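# Switch the deadbolt latch to its longer backset

## Task

Adjust the deadbolt latch so it is at the longer of its two backset settings, with the latch left resting on the bench, and finish with neither arm in contact with the latch or with any loose object that is touching it.

## Robot and tools

Robot: two 6-joint arms with parallel grippers, named left_arm and right_arm. The names are not image sides. left_arm sits on the +y side, with its base at (-0.008, +0.329, 0) m and quat_wxyz (+1.000, 0, 0, -0.028). right_arm's base is at (+0.028, -0.229, 0) m with quat_wxyz (+0.999, 0, 0, +0.053). The scene frame has its origin on the table top between the arms, +z up and +x pointing out over the table. Any mounting plates, and the metal frame behind the arms, are fixed obstacles. A wrist camera mount on each gripper adds bulk near the hand. The reference image for the latch is available through show_instructions.

Joint order for every row and every per-joint list: waist (joint1), shoulder (joint2), elbow (joint3), wrist pitch (joint4), wrist yaw (joint5), wrist roll (joint6). Stated ranges in rad: waist -2.618 to 3.054, shoulder 0.000 to 3.142, elbow 0.000 to 3.142, wrist pitch -1.571 to 1.571, wrist yaw -1.571 to 1.571, wrist roll -2.094 to 2.094. A real end may sit up to 0.036 rad off the stated value.

execute_actions(actions): actions is a list of up to 15 actions. Each action is a table of up to 15 rows, and each row runs for one 1/30 s step. If a table is shorter than 15 rows, its last row is held for the remaining steps, so every action lasts 0.5 s. A row is one flat list of 14 numbers, each in [-1, 1], covering both arms even when only one moves: left_arm's 6 joints and then its opening, followed by right_arm's 6 joints and its opening. The joint numbers are offsets, not poses. They are measured from each joint's angle at the start of that action, not from the previous row. For a call's first action, that starting angle is the last one reported. Scale: 1.0 equals 1.202 rad for the waist, 1.258 for the shoulder, 1.238 for the elbow, 2.073 for wrist pitch, and 2.022 for wrist yaw and roll. The opening is absolute: +1 is fully open and -1 is closed. An action that would push a joint more than 0.036 rad beyond its range is refused for both arms. If the first action is refused, or any action is malformed, nothing in the call runs. An empty list simply returns the current state and images.

move(target, speed, blocking): target is a single 14-number row laid out as above. Its joint offsets are counted from the Joint positions in the last result that showed them, and the openings are absolute and applied at the start. speed is in rad/s, from 0.01 to 2 (default 0.5), and applies to whichever joint has the farthest to travel. All joints finish together, so the hand traces a curve. A path lasts between 0.5 and 10 s and stops short if it would need longer. Moves do not avoid obstacles or the other arm. Faster moves, and targets set deeper past a contact, hit or press harder. With blocking=false the call returns after 0.5 s. Until a result shows the move has ended, new rows and moves are refused, so use wait or stop first. The result adds a move: line giving the ending (done, off_target, moving, held, fault), limits=held or none, and each arm's joint farthest from its target.

wait(seconds, 0 to 10): lets the scene run while each arm holds its last command. It returns early if a running move finishes.

stop(): brakes a running move. A fast arm needs room to brake, and the fingers keep moving.

zoom_image(camera, region): camera is one of cam_head_left, cam_head_right, cam_high, cam_low (each 672x504), cam_left_wrist or cam_right_wrist (each 504x504). region is [x0, y0, x1, y1] in pixels from the top-left corner, at most 504x504.

show_instructions(), read_manual(section): these return the reference pages and licence text. They do not move the robot.

finished_scene(scene): pass the current scene's number. It ends that scene for good, so call it only after the goal has been reached and will stay that way.

Results: the state line gives each gripper's end_effector_position in m and end_effector_quat_wxyz, both in the scene frame. The printed position can drift from the true one, especially at long reach. end_effector_position is the point midway between the finger pads, about 1 cm behind the fingertips. The fingers point along the gripper's +z axis and close along its y axis. Joint positions and Joint velocities list the 6 joints (rad, rad/s) and then the pad gap (m; 0.094 when fully open). Joint targets shows where the joints are currently being driven. grip_measured is the opening on the command scale, and each gripper's reading may be off by about 1 mm. Joint torques are noisy and offset. Other lines: "joint sent to its limit" means a joint was stopped at its end, but the absence of this line does not prove there is room to go further. "joint command not followed" means the clearance check altered some targets. FAULT lines report an arm stop. MOTOR HOT appears at 75 °C. At 90 °C that arm stops for 10 s, and at 100 °C it goes limp and falls.

Motion limits: on each step, a joint's target stays within a fixed lead of its measured angle. The leads are 0.202 rad (waist), 0.258 (shoulder), 0.238 (elbow), 0.573 (wrist pitch) and 0.522 (yaw and roll). Targets that would put the hand more than 70 mm from its measured position are scaled back. A large offset can therefore take several actions. If part of a motion is unfinished, command the remainder. Sending zero offsets can let an arm sag. To hold a posture, resend the offsets back to the desired angles, then send zeros, and increase the aim if a joint keeps falling short.

Gripping: to hold something, command about 0.03 below grip_measured; a smaller margin grips more lightly. Each pad exerts roughly 50 to 62 N, less on thin parts, with a brief spike on first contact. Holding a load heats the motors.

The simulation keeps running while you compose a reply, and the arm holds its last command during that time. Things to avoid: knocking anything off the table, letting the arms collide or press on each other, dropping or slamming the latch, and shoving hard. A loose object may occasionally be nudged by an outside push. Finish with both grippers clear of the latch and of anything resting against it.

Each tool is called after "Call:" by a JSON object that holds its "api" and its "payload", one argument or row to a line.

Reference images:

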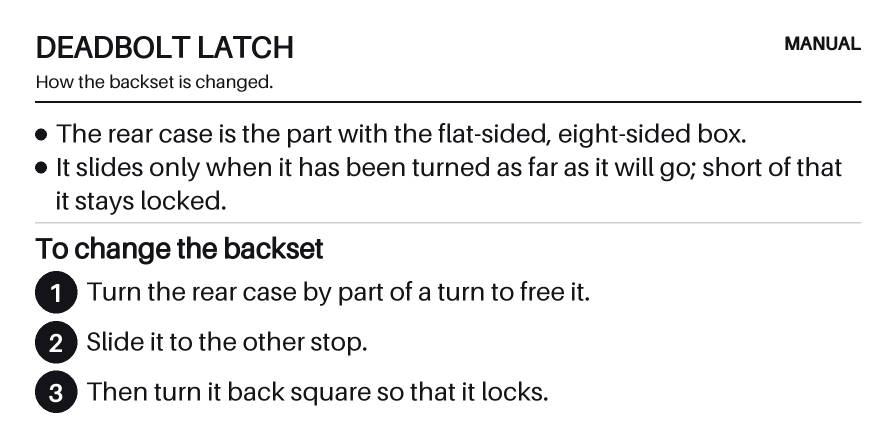

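## Session

Call:
{"api": "execute_actions", "payload": {
  "actions": []
}}

Scene clock: 0.00 s.
left_arm: end_effector_position=(+0.5827, +0.3156, +0.3089) grip_measured=-0.379 end_effector_quat_wxyz=(+0.595, +0.096, +0.777, +0.181) | right_arm: end_effector_position=(+0.2425, -0.1907, +0.1161) grip_measured=+1.000 end_effector_quat_wxyz=(+0.370, +0.402, +0.732, +0.408)
Joint names: [waist, shoulder, elbow, wrist pitch, wrist yaw, wrist roll]
Joint positions: left_arm=[-0.048  1.883  1.626  0.021 -0.269  0.354  0.029] | right_arm=[-0.367  0.104  0.156 -0.53  -0.541  1.077  0.094]
Joint velocities: left_arm=[-0.002  0.007  0.012  0.022  0.007 -0.007 -0.   ] | right_arm=[-0.012 -0.012 -0.007 -0.081  0.022 -0.022  0.   ]
Joint torques (N m, as the arm reports them, + toward a larger angle): no reading
Joint targets: left_arm=[-0.048 1.874 1.634 0.017 -0.270 0.351] | right_arm=[-0.367 0.096 0.159 -0.541 -0.541 1.071]

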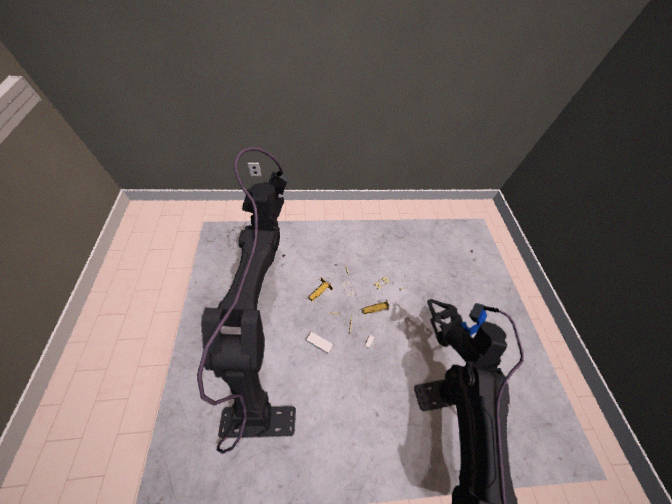

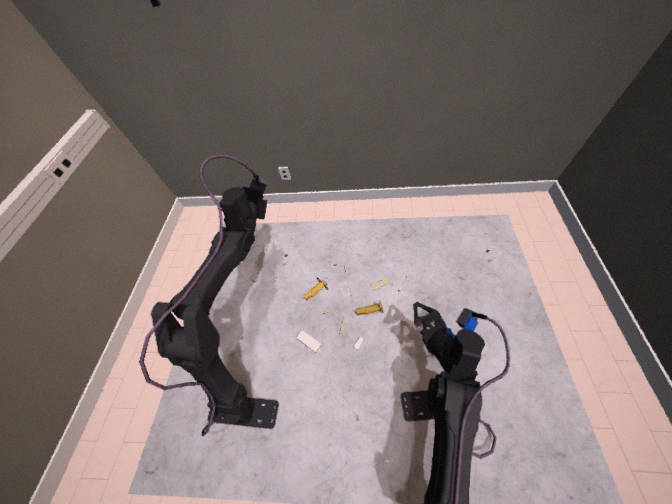

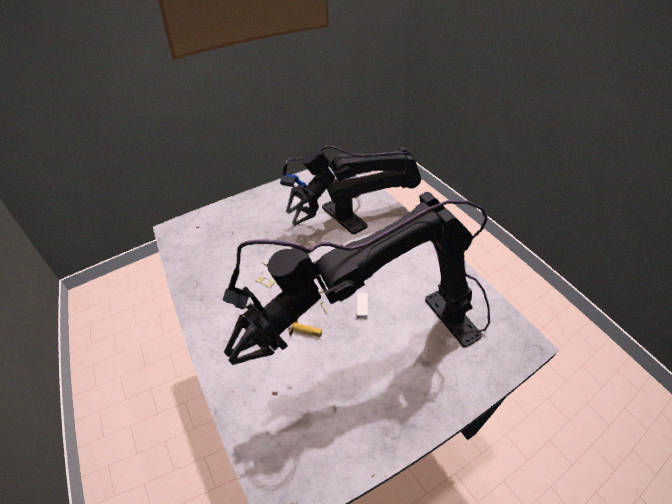

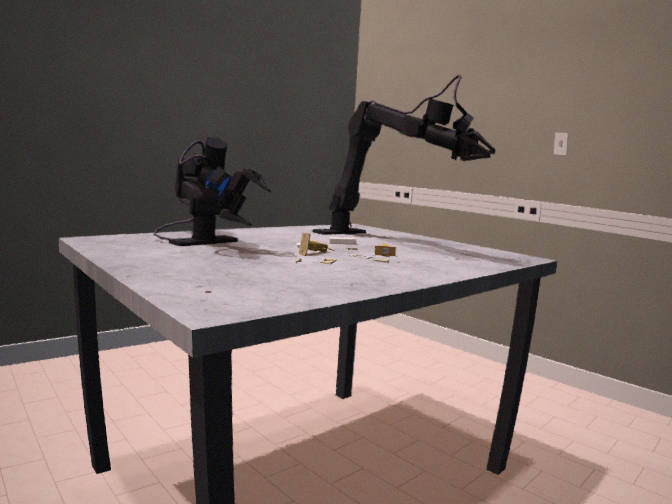

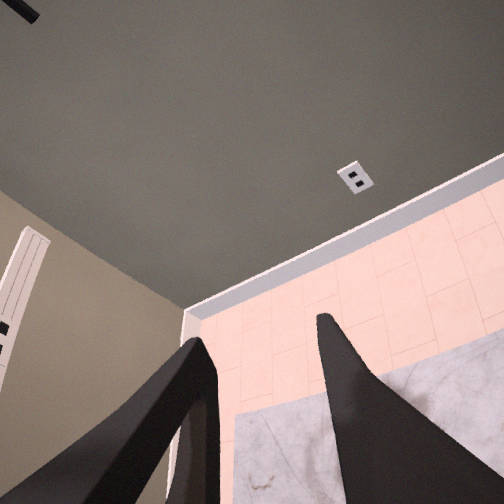

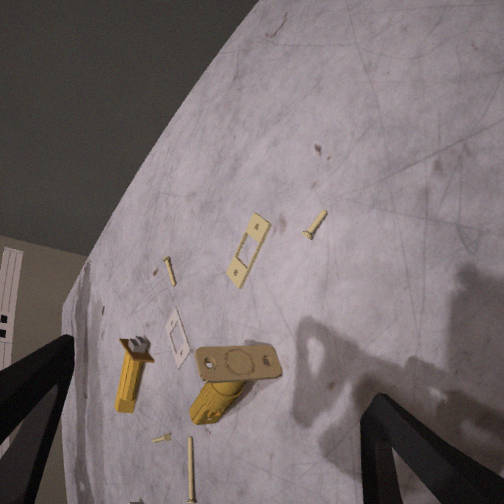

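Call:
{"api": "zoom_image", "payload": {
  "camera": "cam_head_left",
  "region": [290, 250, 430, 360]
}}

Call:
{"api": "zoom_image", "payload": {
  "camera": "cam_right_wrist",
  "region": [90, 300, 310, 460]
}}

Call:
{"api": "zoom_image", "payload": {
  "camera": "cam_low",
  "region": [280, 215, 420, 280]
}}

Region (290, 250, 430, 360) of cam_head_left's 672x504 image, scaled by 3.600, with more detail than that image has; it fills the top 396 rows of this view, and the rest is white.

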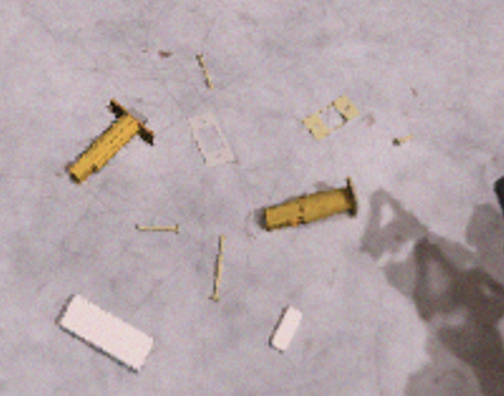

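Region (90, 300, 310, 460) of cam_right_wrist's 504x504 image, scaled by 2.291, with more detail than that image has; it fills the top 367 rows of this view, and the rest is white.

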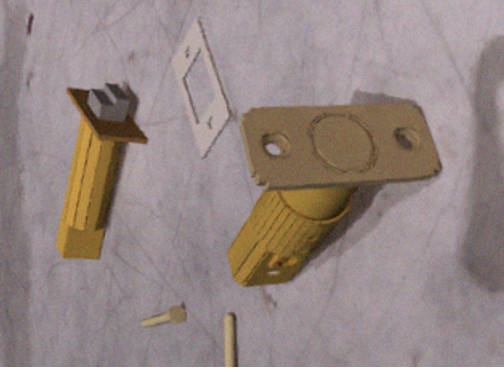

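Region (280, 215, 420, 280) of cam_low's 672x504 image, scaled by 3.600, with more detail than that image has; it fills the top 234 rows of this view, and the rest is white.

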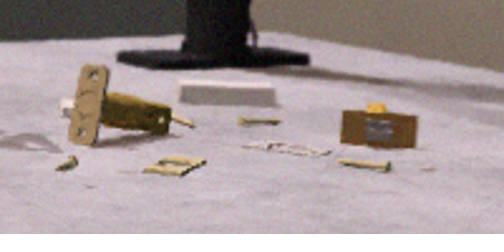

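Call:
{"api": "move", "payload": {
  "target": [0,0,0,0,0,0,-0.379,0.3,0.62,0.62,-0.2,0.268,-0.62,1],
  "speed": 1.5
}}

Call:
{"api": "move", "payload": {
  "target": [0,0,0,0,0,0,-0.379,0.263,0.69,0.54,-0.225,0,-0.63,1],
  "speed": 1.5
}}

Scene clock: 54.10 s.
left_arm: end_effector_position=(+0.5827, +0.3156, +0.3089) grip_measured=-0.379 end_effector_quat_wxyz=(+0.595, +0.096, +0.777, +0.181) | right_arm: end_effector_position=(+0.2744, -0.2050, +0.1903) grip_measured=+1.000 end_effector_quat_wxyz=(+0.327, -0.121, +0.937, -0.009)
Joint names: [waist, shoulder, elbow, wrist pitch, wrist yaw, wrist roll]
Joint positions: left_arm=[-0.048  1.883  1.626  0.021 -0.269  0.354  0.029] | right_arm=[-0.017  0.872  0.892 -0.925 -0.008 -0.166  0.094]
Joint velocities: left_arm=[-0.007 -0.007  0.012  0.007 -0.066 -0.007 -0.   ] | right_arm=[-0.002 -0.002  0.007 -0.051  0.022 -0.007  0.   ]
Joint torques (N m, as the arm reports them, + toward a larger angle): left_arm=[ -0.03 -10.82   8.4    2.11  -0.03  -0.06] | right_arm=[ 0.77  0.05 10.4   1.19  0.1  -0.08]
Joint targets: left_arm=[-0.048 1.883 1.626 0.021 -0.269 0.354] | right_arm=[-0.006 0.884 0.924 -0.944 0.001 -0.177]
move: off_target (right_arm); limits=none; left_arm: farthest joint: the waist, 0.000 radians from its target (0.000 radians at the start); right_arm: farthest joint: the elbow, 0.031 radians from its target (0.767 radians at the start)

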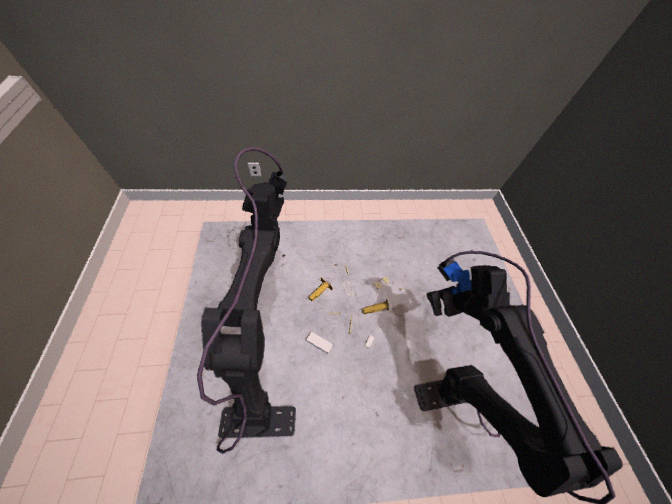

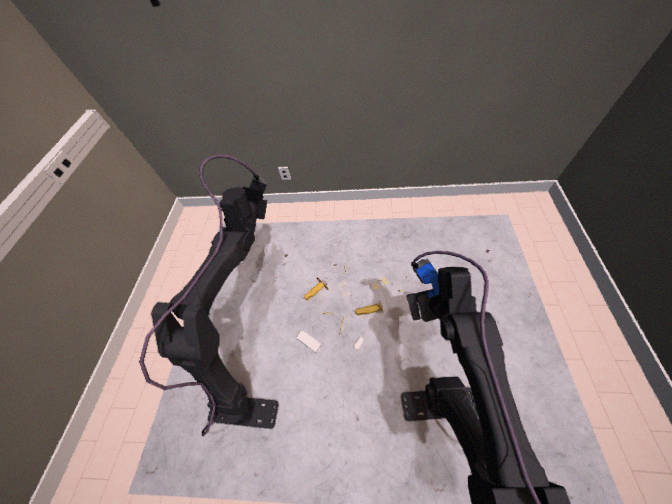

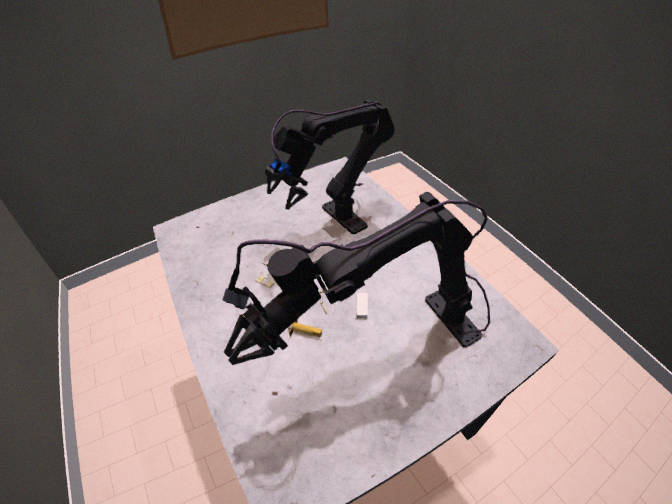

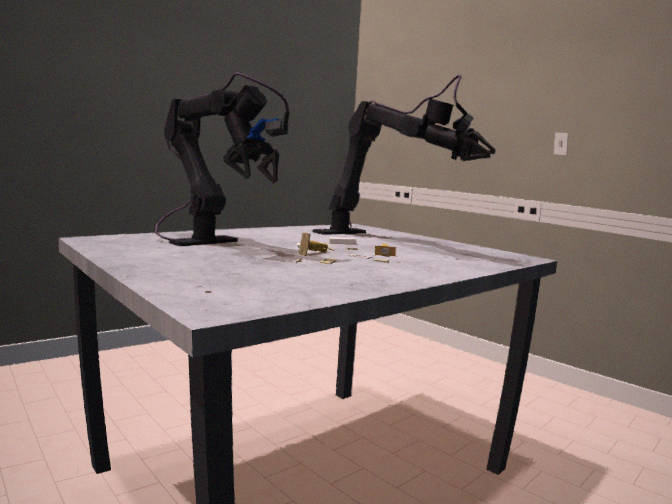

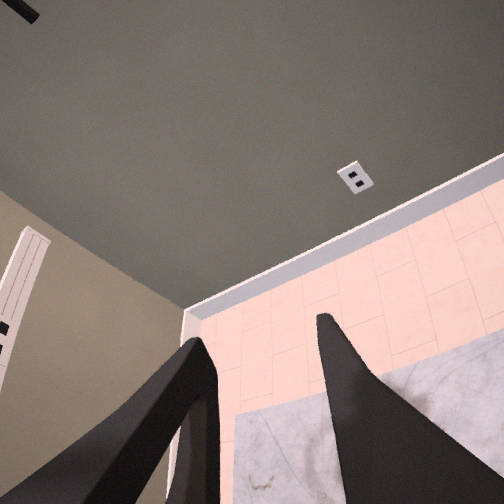

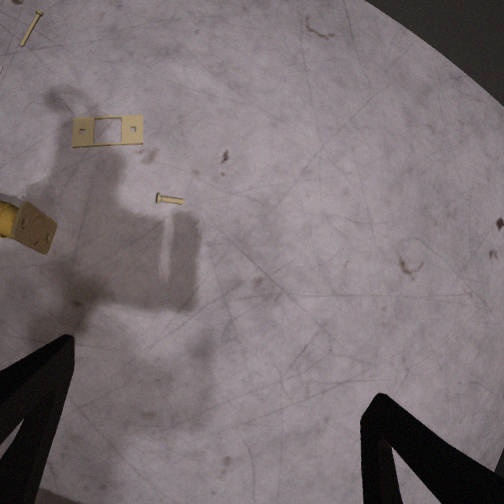

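Scene clock: 56.00 s.
left_arm: end_effector_position=(+0.5827, +0.3156, +0.3089) grip_measured=-0.379 end_effector_quat_wxyz=(+0.595, +0.096, +0.777, +0.181) | right_arm: end_effector_position=(+0.3159, -0.1060, +0.1404) grip_measured=+1.000 end_effector_quat_wxyz=(+0.000, +0.791, -0.612, -0.005)
Joint names: [waist, shoulder, elbow, wrist pitch, wrist yaw, wrist roll]
Joint positions: left_arm=[-0.048  1.883  1.626  0.021 -0.269  0.354  0.029] | right_arm=[ 0.292  1.732  1.531 -1.374 -0.008 -1.428  0.094]
Joint velocities: left_arm=[ 0.002 -0.012  0.017 -0.125 -0.125 -0.051 -0.001] | right_arm=[ 0.002 -0.007 -0.007 -0.037 -0.051 -0.007  0.   ]
Joint torques (N m, as the arm reports them, + toward a larger angle): left_arm=[ -0.07 -10.8    8.41   2.11  -0.04  -0.04] | right_arm=[ 0.54 -7.13  9.59 -0.07  0.01 -0.13]
Joint targets: left_arm=[-0.048 1.883 1.626 0.021 -0.269 0.354] | right_arm=[0.299 1.740 1.561 -1.391 -0.009 -1.440]
move: off_target (right_arm); limits=none; left_arm: farthest joint: the waist, 0.000 radians from its target (0.000 radians at the start); right_arm: farthest joint: the elbow, 0.030 radians from its target (0.668 radians at the start)

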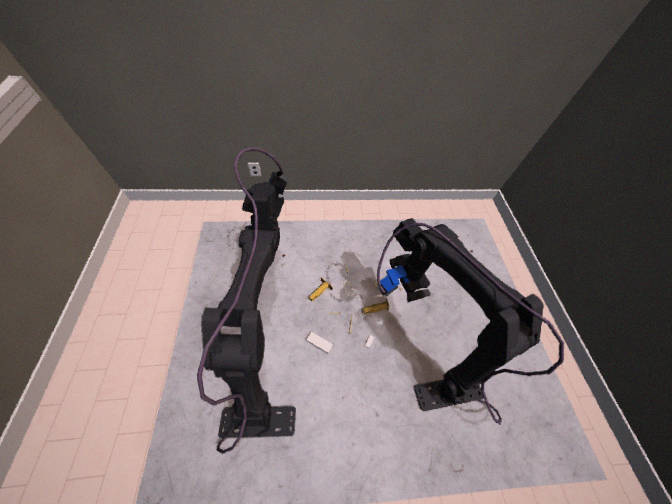

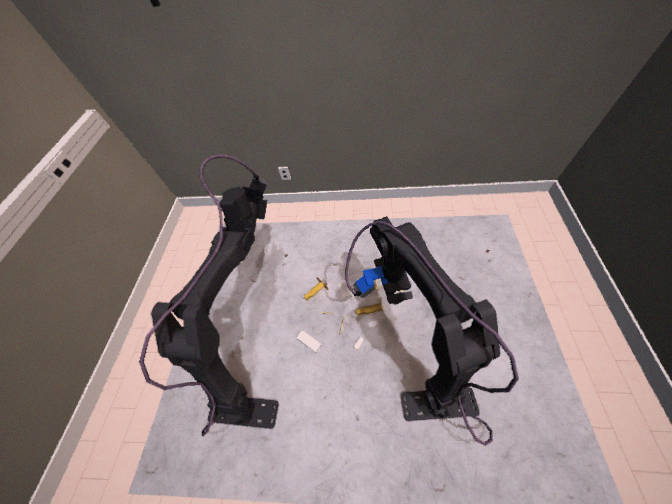

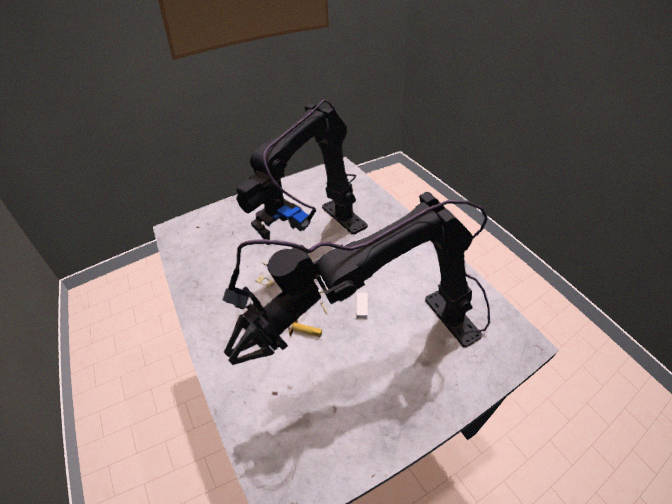

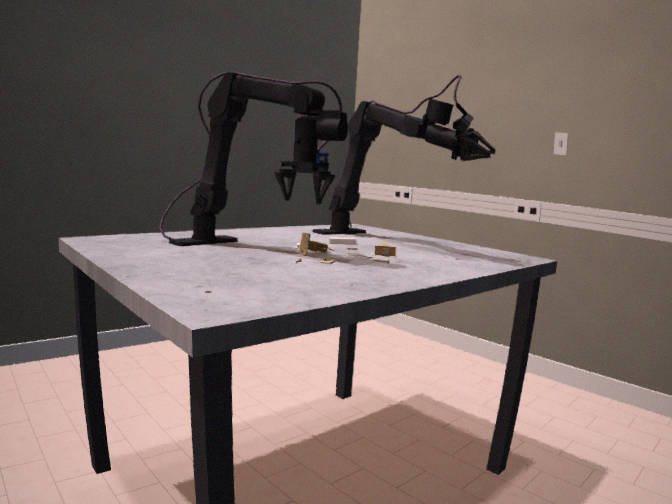

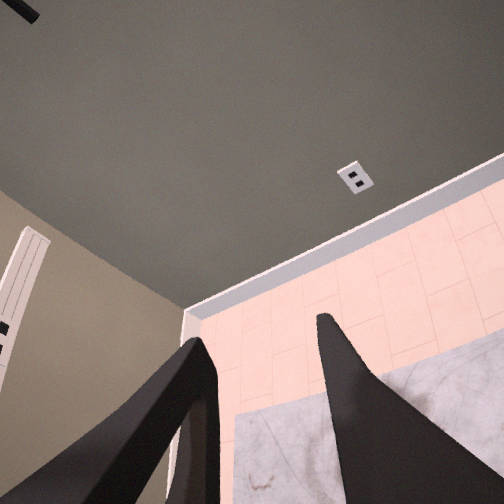

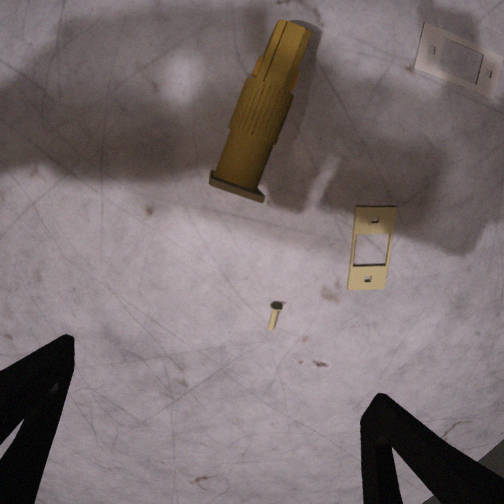

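Call:
{"api": "move", "payload": {
  "target": [0,0,0,0,0,0,-0.379,0,0.01,-0.11,0.075,0,0,1]
}}

Call:
{"api": "zoom_image", "payload": {
  "camera": "cam_right_wrist",
  "region": [0, 0, 504, 504]
}}

Call:
{"api": "zoom_image", "payload": {
  "camera": "cam_head_left",
  "region": [330, 230, 470, 340]
}}

Scene clock: 96.23 s.
left_arm: end_effector_position=(+0.5827, +0.3156, +0.3089) grip_measured=-0.379 end_effector_quat_wxyz=(+0.595, +0.096, +0.777, +0.181) | right_arm: end_effector_position=(+0.3244, -0.1025, +0.1120) grip_measured=+1.000 end_effector_quat_wxyz=(-0.017, +0.791, -0.612, +0.005)
Joint names: [waist, shoulder, elbow, wrist pitch, wrist yaw, wrist roll]
Joint positions: left_arm=[-0.048  1.883  1.626  0.021 -0.269  0.354  0.029] | right_arm=[ 0.292  1.732  1.417 -1.221 -0.008 -1.429  0.094]
Joint velocities: left_arm=[-0.007  0.027 -0.002  0.007 -0.007  0.022 -0.001] | right_arm=[ 0.007  0.012 -0.007  0.022 -0.066  0.066  0.   ]
Joint torques (N m, as the arm reports them, + toward a larger angle): left_arm=[  0.   -10.84   8.42   2.11  -0.05  -0.04] | right_arm=[ 0.03 -6.73  5.14  0.28  0.02  0.02]
Joint targets: left_arm=[-0.048 1.883 1.626 0.021 -0.269 0.354] | right_arm=[0.292 1.745 1.394 -1.219 -0.008 -1.428]
move: off_target (right_arm); limits=none; left_arm: farthest joint: the waist, 0.000 radians from its target (0.000 radians at the start); right_arm: farthest joint: the elbow, 0.022 radians from its target (0.136 radians at the start)

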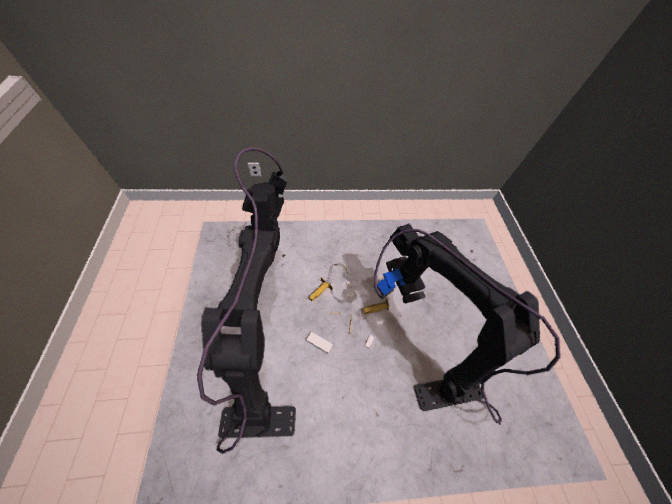

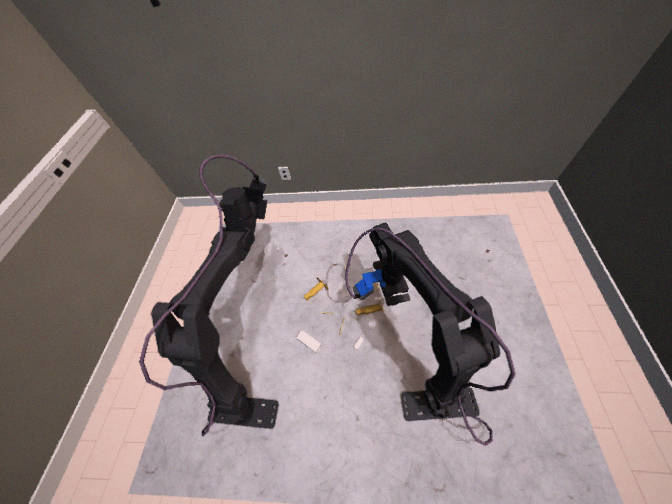

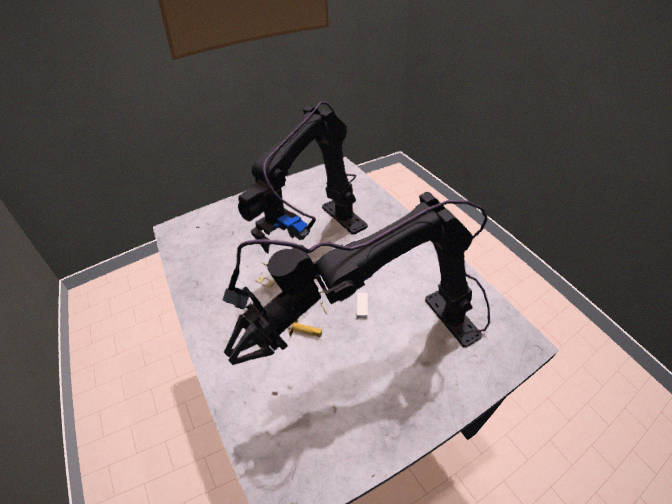

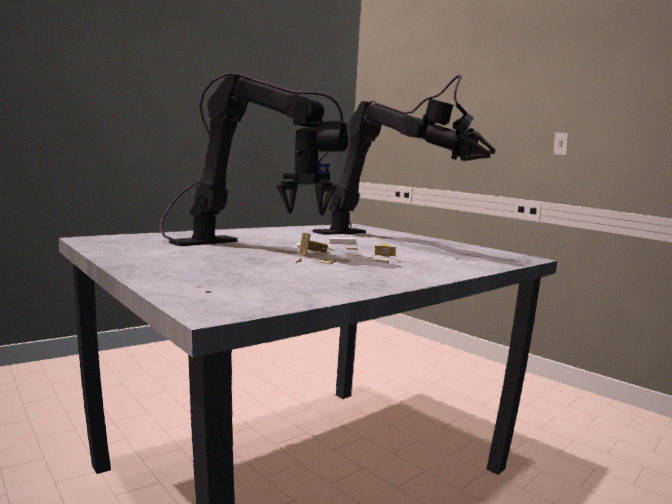

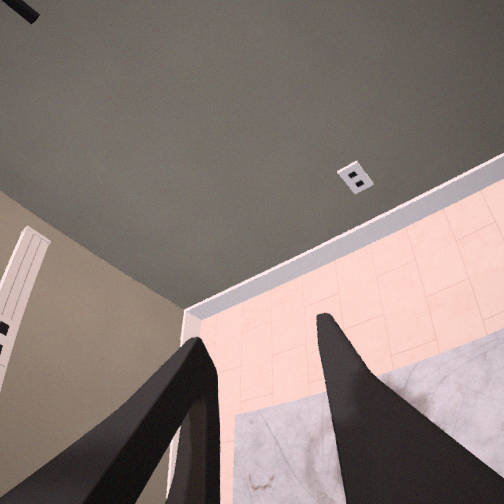

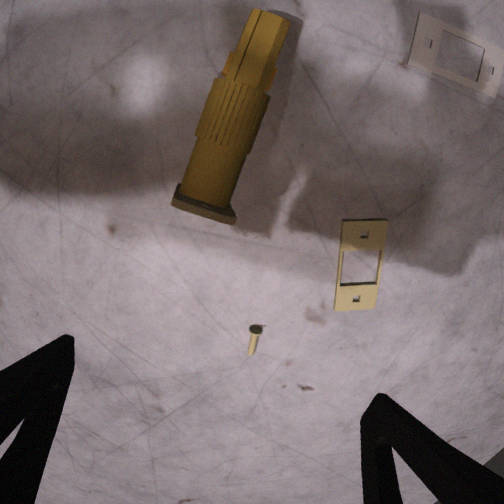

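Region (0, 0, 504, 504) of cam_right_wrist's 504x504 image, scaled by 1.000.

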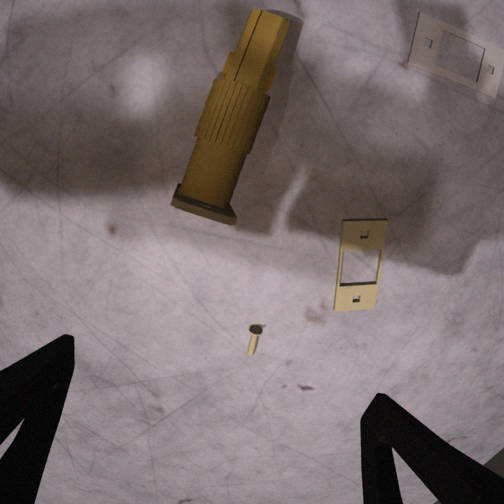

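Region (330, 230, 470, 340) of cam_head_left's 672x504 image, scaled by 3.600, with more detail than that image has; it fills the top 396 rows of this view, and the rest is white.

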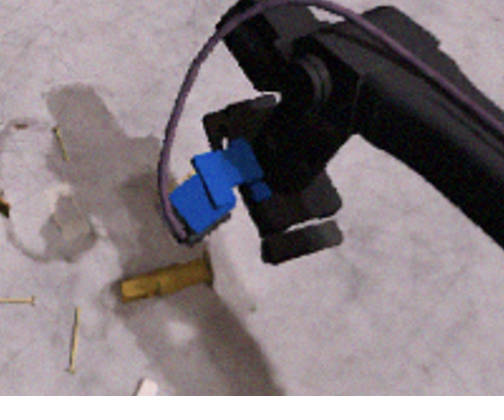

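Call:
{"api": "move", "payload": {
  "target": [0,0,0,0,0,0,-0.379,0.1,-0.026,0,-0.016,0,0.85,1],
  "speed": 1.5
}}

Call:
{"api": "move", "payload": {
  "target": [0,0,0,0,0,0,-0.379,0,0.005,0,0,0,0.85,1],
  "speed": 1.5
}}

Scene clock: 129.70 s.
left_arm: end_effector_position=(+0.5827, +0.3156, +0.3089) grip_measured=-0.379 end_effector_quat_wxyz=(+0.595, +0.096, +0.777, +0.181) | right_arm: end_effector_position=(+0.3040, -0.0734, +0.1155) grip_measured=+1.000 end_effector_quat_wxyz=(+0.010, -0.114, +0.993, +0.008)
Joint names: [waist, shoulder, elbow, wrist pitch, wrist yaw, wrist roll]
Joint positions: left_arm=[-0.048  1.883  1.626  0.021 -0.269  0.354  0.029] | right_arm=[ 0.402  1.72   1.417 -1.243 -0.008  0.278  0.094]
Joint velocities: left_arm=[-0.007 -0.002  0.002 -0.007 -0.037 -0.081  0.001] | right_arm=[-0.012  0.002 -0.007 -0.007 -0.022 -0.007  0.   ]
Joint torques (N m, as the arm reports them, + toward a larger angle): left_arm=[ -0.05 -10.77   8.43   2.1   -0.04  -0.05] | right_arm=[ 0.71 -8.81  7.05  0.07  0.01  0.12]
Joint targets: left_arm=[-0.048 1.883 1.626 0.021 -0.269 0.354] | right_arm=[0.412 1.700 1.417 -1.255 -0.008 0.290]
move: off_target (right_arm); limits=none; left_arm: farthest joint: the waist, 0.000 radians from its target (0.000 radians at the start); right_arm: farthest joint: the shoulder, 0.021 radians from its target (0.033 radians at the start)

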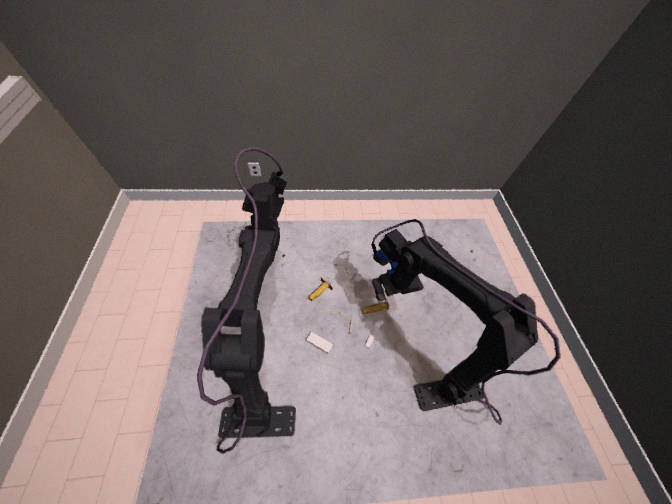

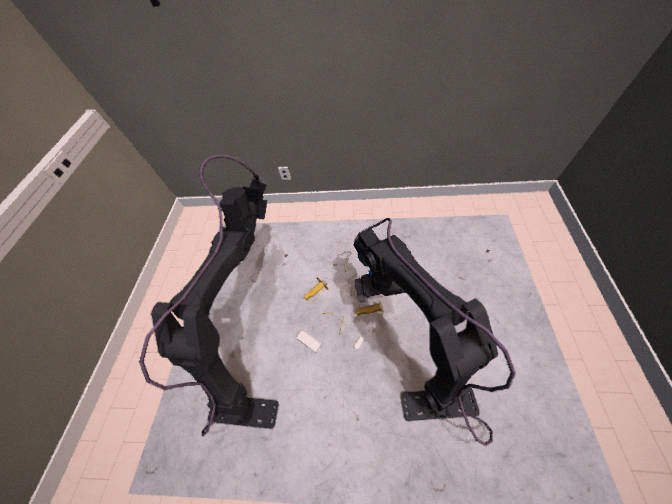

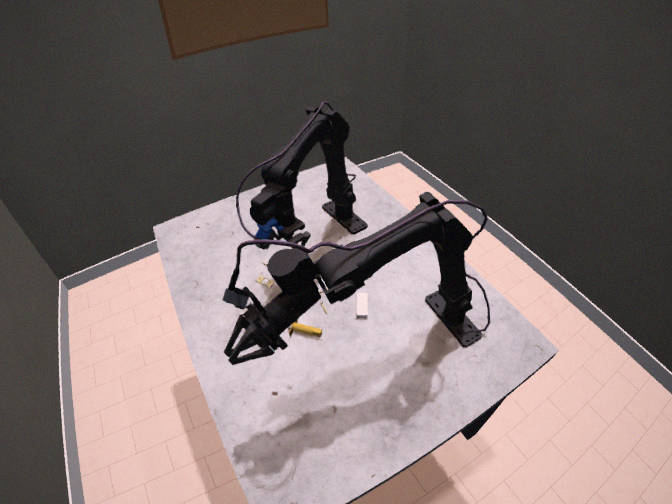

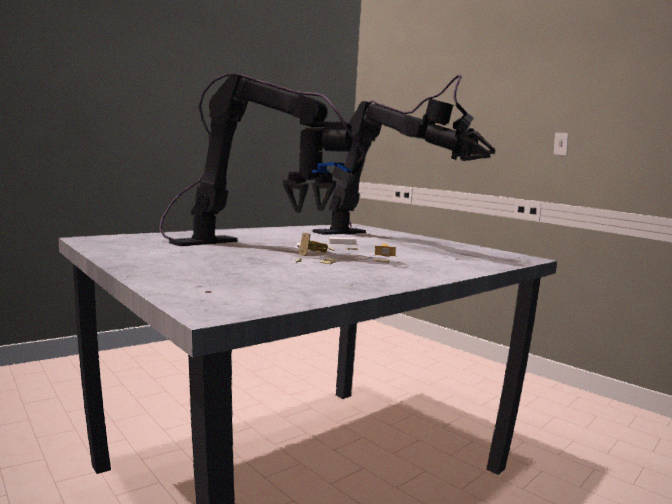

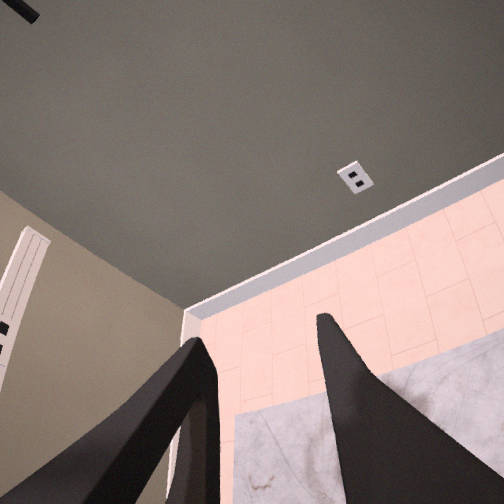

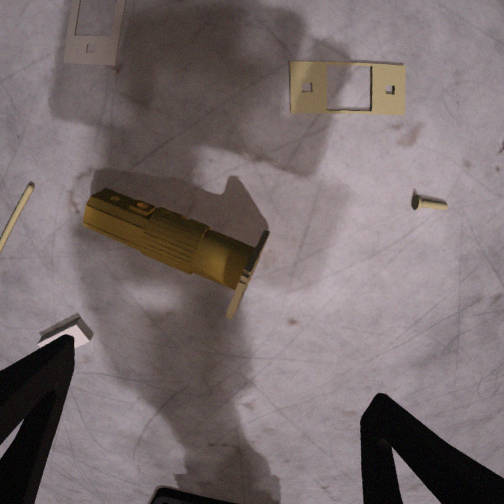

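Scene clock: 131.93 s.
left_arm: end_effector_position=(+0.5827, +0.3156, +0.3089) grip_measured=-0.379 end_effector_quat_wxyz=(+0.595, +0.096, +0.777, +0.181) | right_arm: end_effector_position=(+0.3040, -0.0734, +0.1155) grip_measured=+1.000 end_effector_quat_wxyz=(+0.000, +0.674, +0.739, +0.013)
Joint names: [waist, shoulder, elbow, wrist pitch, wrist yaw, wrist roll]
Joint positions: left_arm=[-0.048  1.883  1.626  0.021 -0.269  0.354  0.029] | right_arm=[ 0.402  1.72   1.417 -1.243 -0.008  1.985  0.094]
Joint velocities: left_arm=[-0.007 -0.017  0.007 -0.022  0.037 -0.022 -0.001] | right_arm=[ 0.007 -0.012 -0.007 -0.022  0.037 -0.037  0.   ]
Joint torques (N m, as the arm reports them, + toward a larger angle): left_arm=[ -0.01 -10.76   8.42   2.1   -0.04  -0.05] | right_arm=[-0.1  -7.15  6.97  0.19  0.03  0.1 ]
Joint targets: left_arm=[-0.048 1.883 1.626 0.021 -0.269 0.354] | right_arm=[0.402 1.726 1.417 -1.243 -0.008 1.997]
move: done; limits=none; left_arm: farthest joint: the waist, 0.000 radians from its target (0.000 radians at the start); right_arm: farthest joint: the wrist roll, 0.012 radians from its target (1.718 radians at the start)

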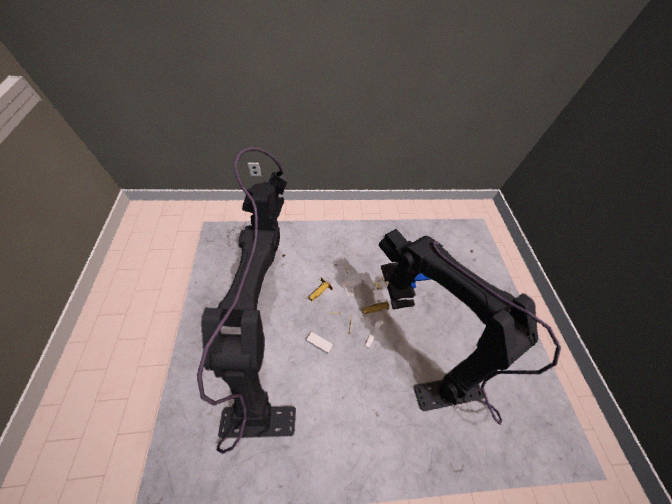

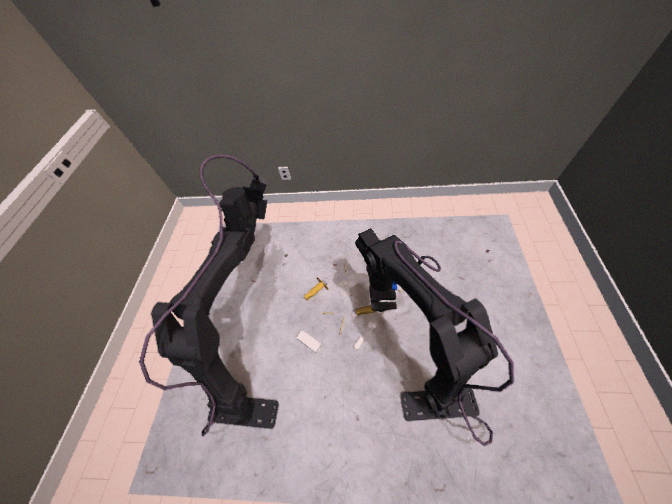

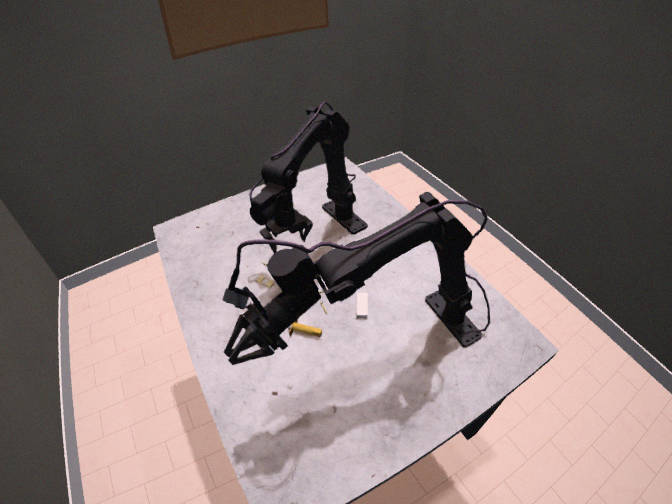

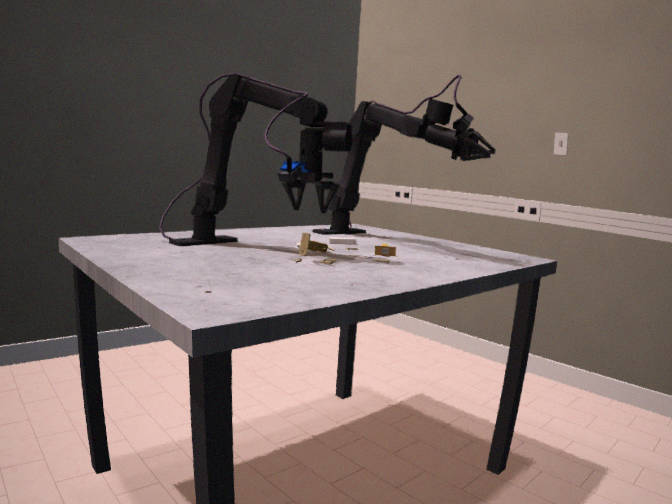

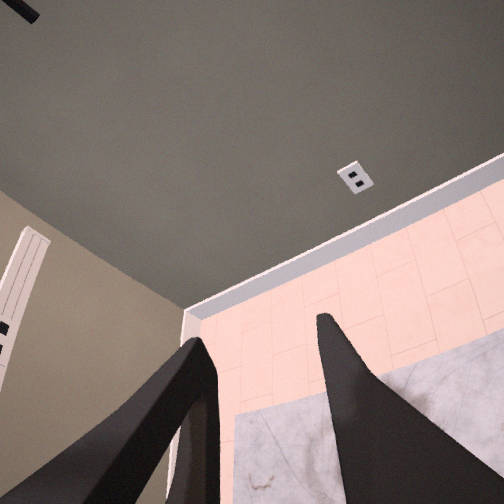

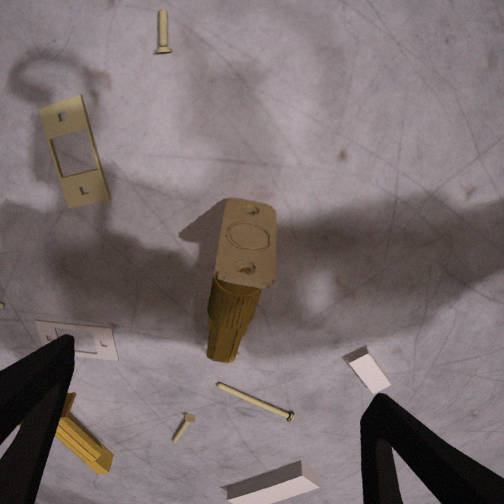

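Call:
{"api": "move", "payload": {
  "target": [0,0,0,0,0,0,-0.379,-0.036,-0.005,-0.15,0.072,0,-0.02,0.4]
}}

Scene clock: 145.57 s.
left_arm: end_effector_position=(+0.5827, +0.3156, +0.3089) grip_measured=-0.379 end_effector_quat_wxyz=(+0.595, +0.096, +0.777, +0.181) | right_arm: end_effector_position=(+0.3002, -0.0876, +0.0745) grip_measured=+0.402 end_effector_quat_wxyz=(-0.002, +0.676, +0.737, +0.005)
Joint names: [waist, shoulder, elbow, wrist pitch, wrist yaw, wrist roll]
Joint positions: left_arm=[-0.048  1.883  1.626  0.021 -0.269  0.354  0.029] | right_arm=[ 0.367  1.72   1.253 -1.096 -0.008  1.956  0.066]
Joint velocities: left_arm=[-0.017 -0.027  0.017  0.037  0.051 -0.007  0.001] | right_arm=[-0.022  0.002 -0.012 -0.022 -0.022  0.037 -0.   ]
Joint torques (N m, as the arm reports them, + toward a larger angle): left_arm=[ -0.02 -10.78   8.41   2.11  -0.04  -0.04] | right_arm=[-0.69 -7.96  5.01  0.17  0.03 -0.13]
Joint targets: left_arm=[-0.048 1.883 1.626 0.021 -0.269 0.354] | right_arm=[0.359 1.714 1.232 -1.094 -0.008 1.945]
move: off_target (right_arm); limits=none; left_arm: farthest joint: the waist, 0.000 radians from its target (0.000 radians at the start); right_arm: farthest joint: the elbow, 0.022 radians from its target (0.186 radians at the start)

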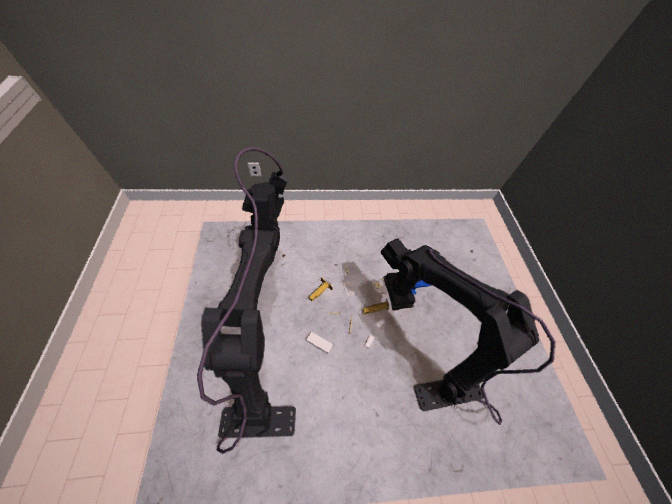

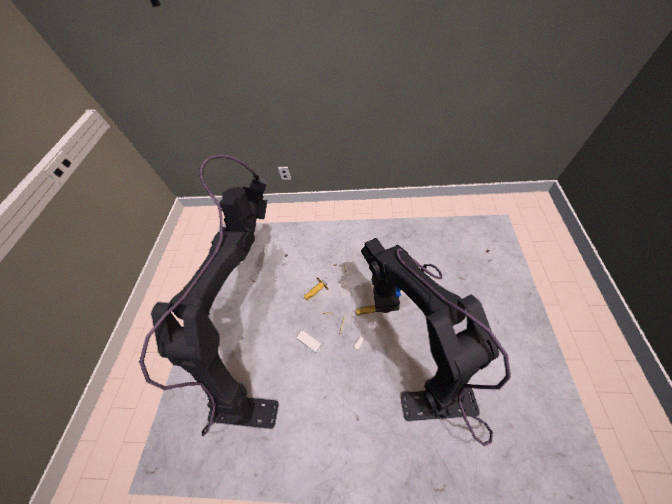

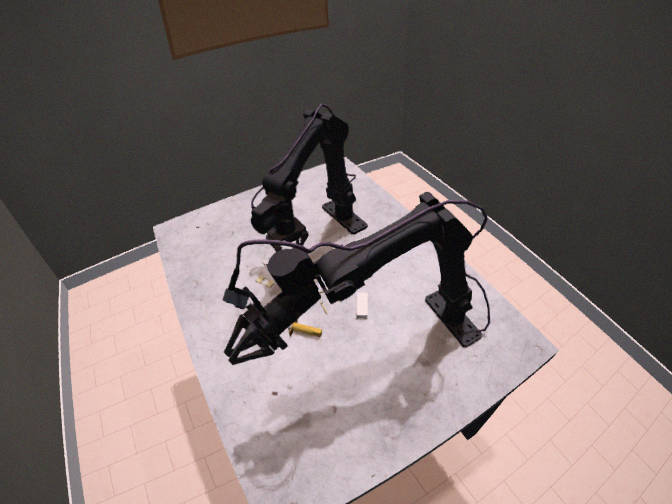

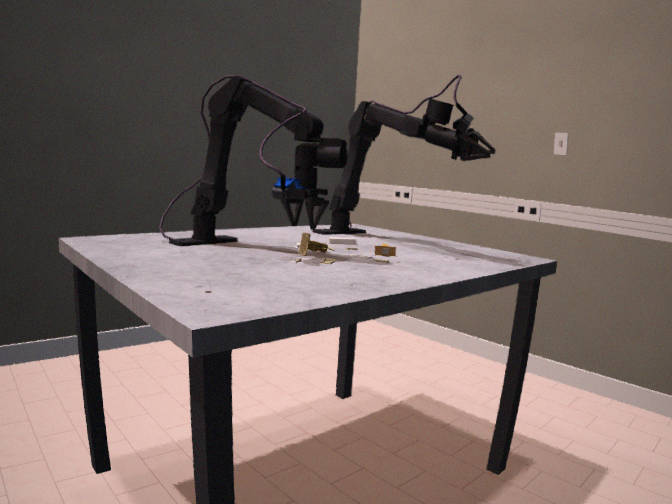

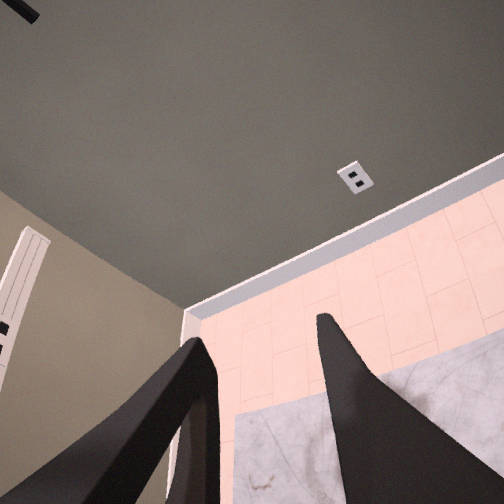

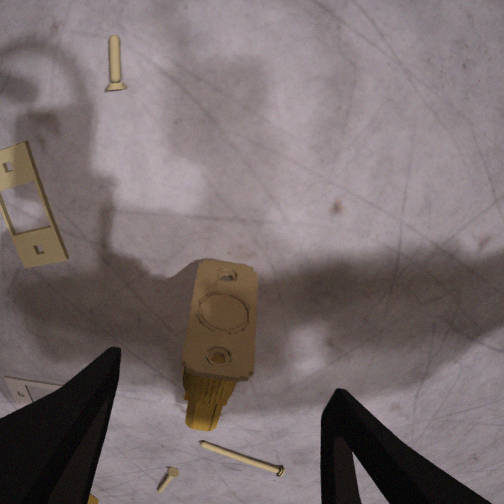

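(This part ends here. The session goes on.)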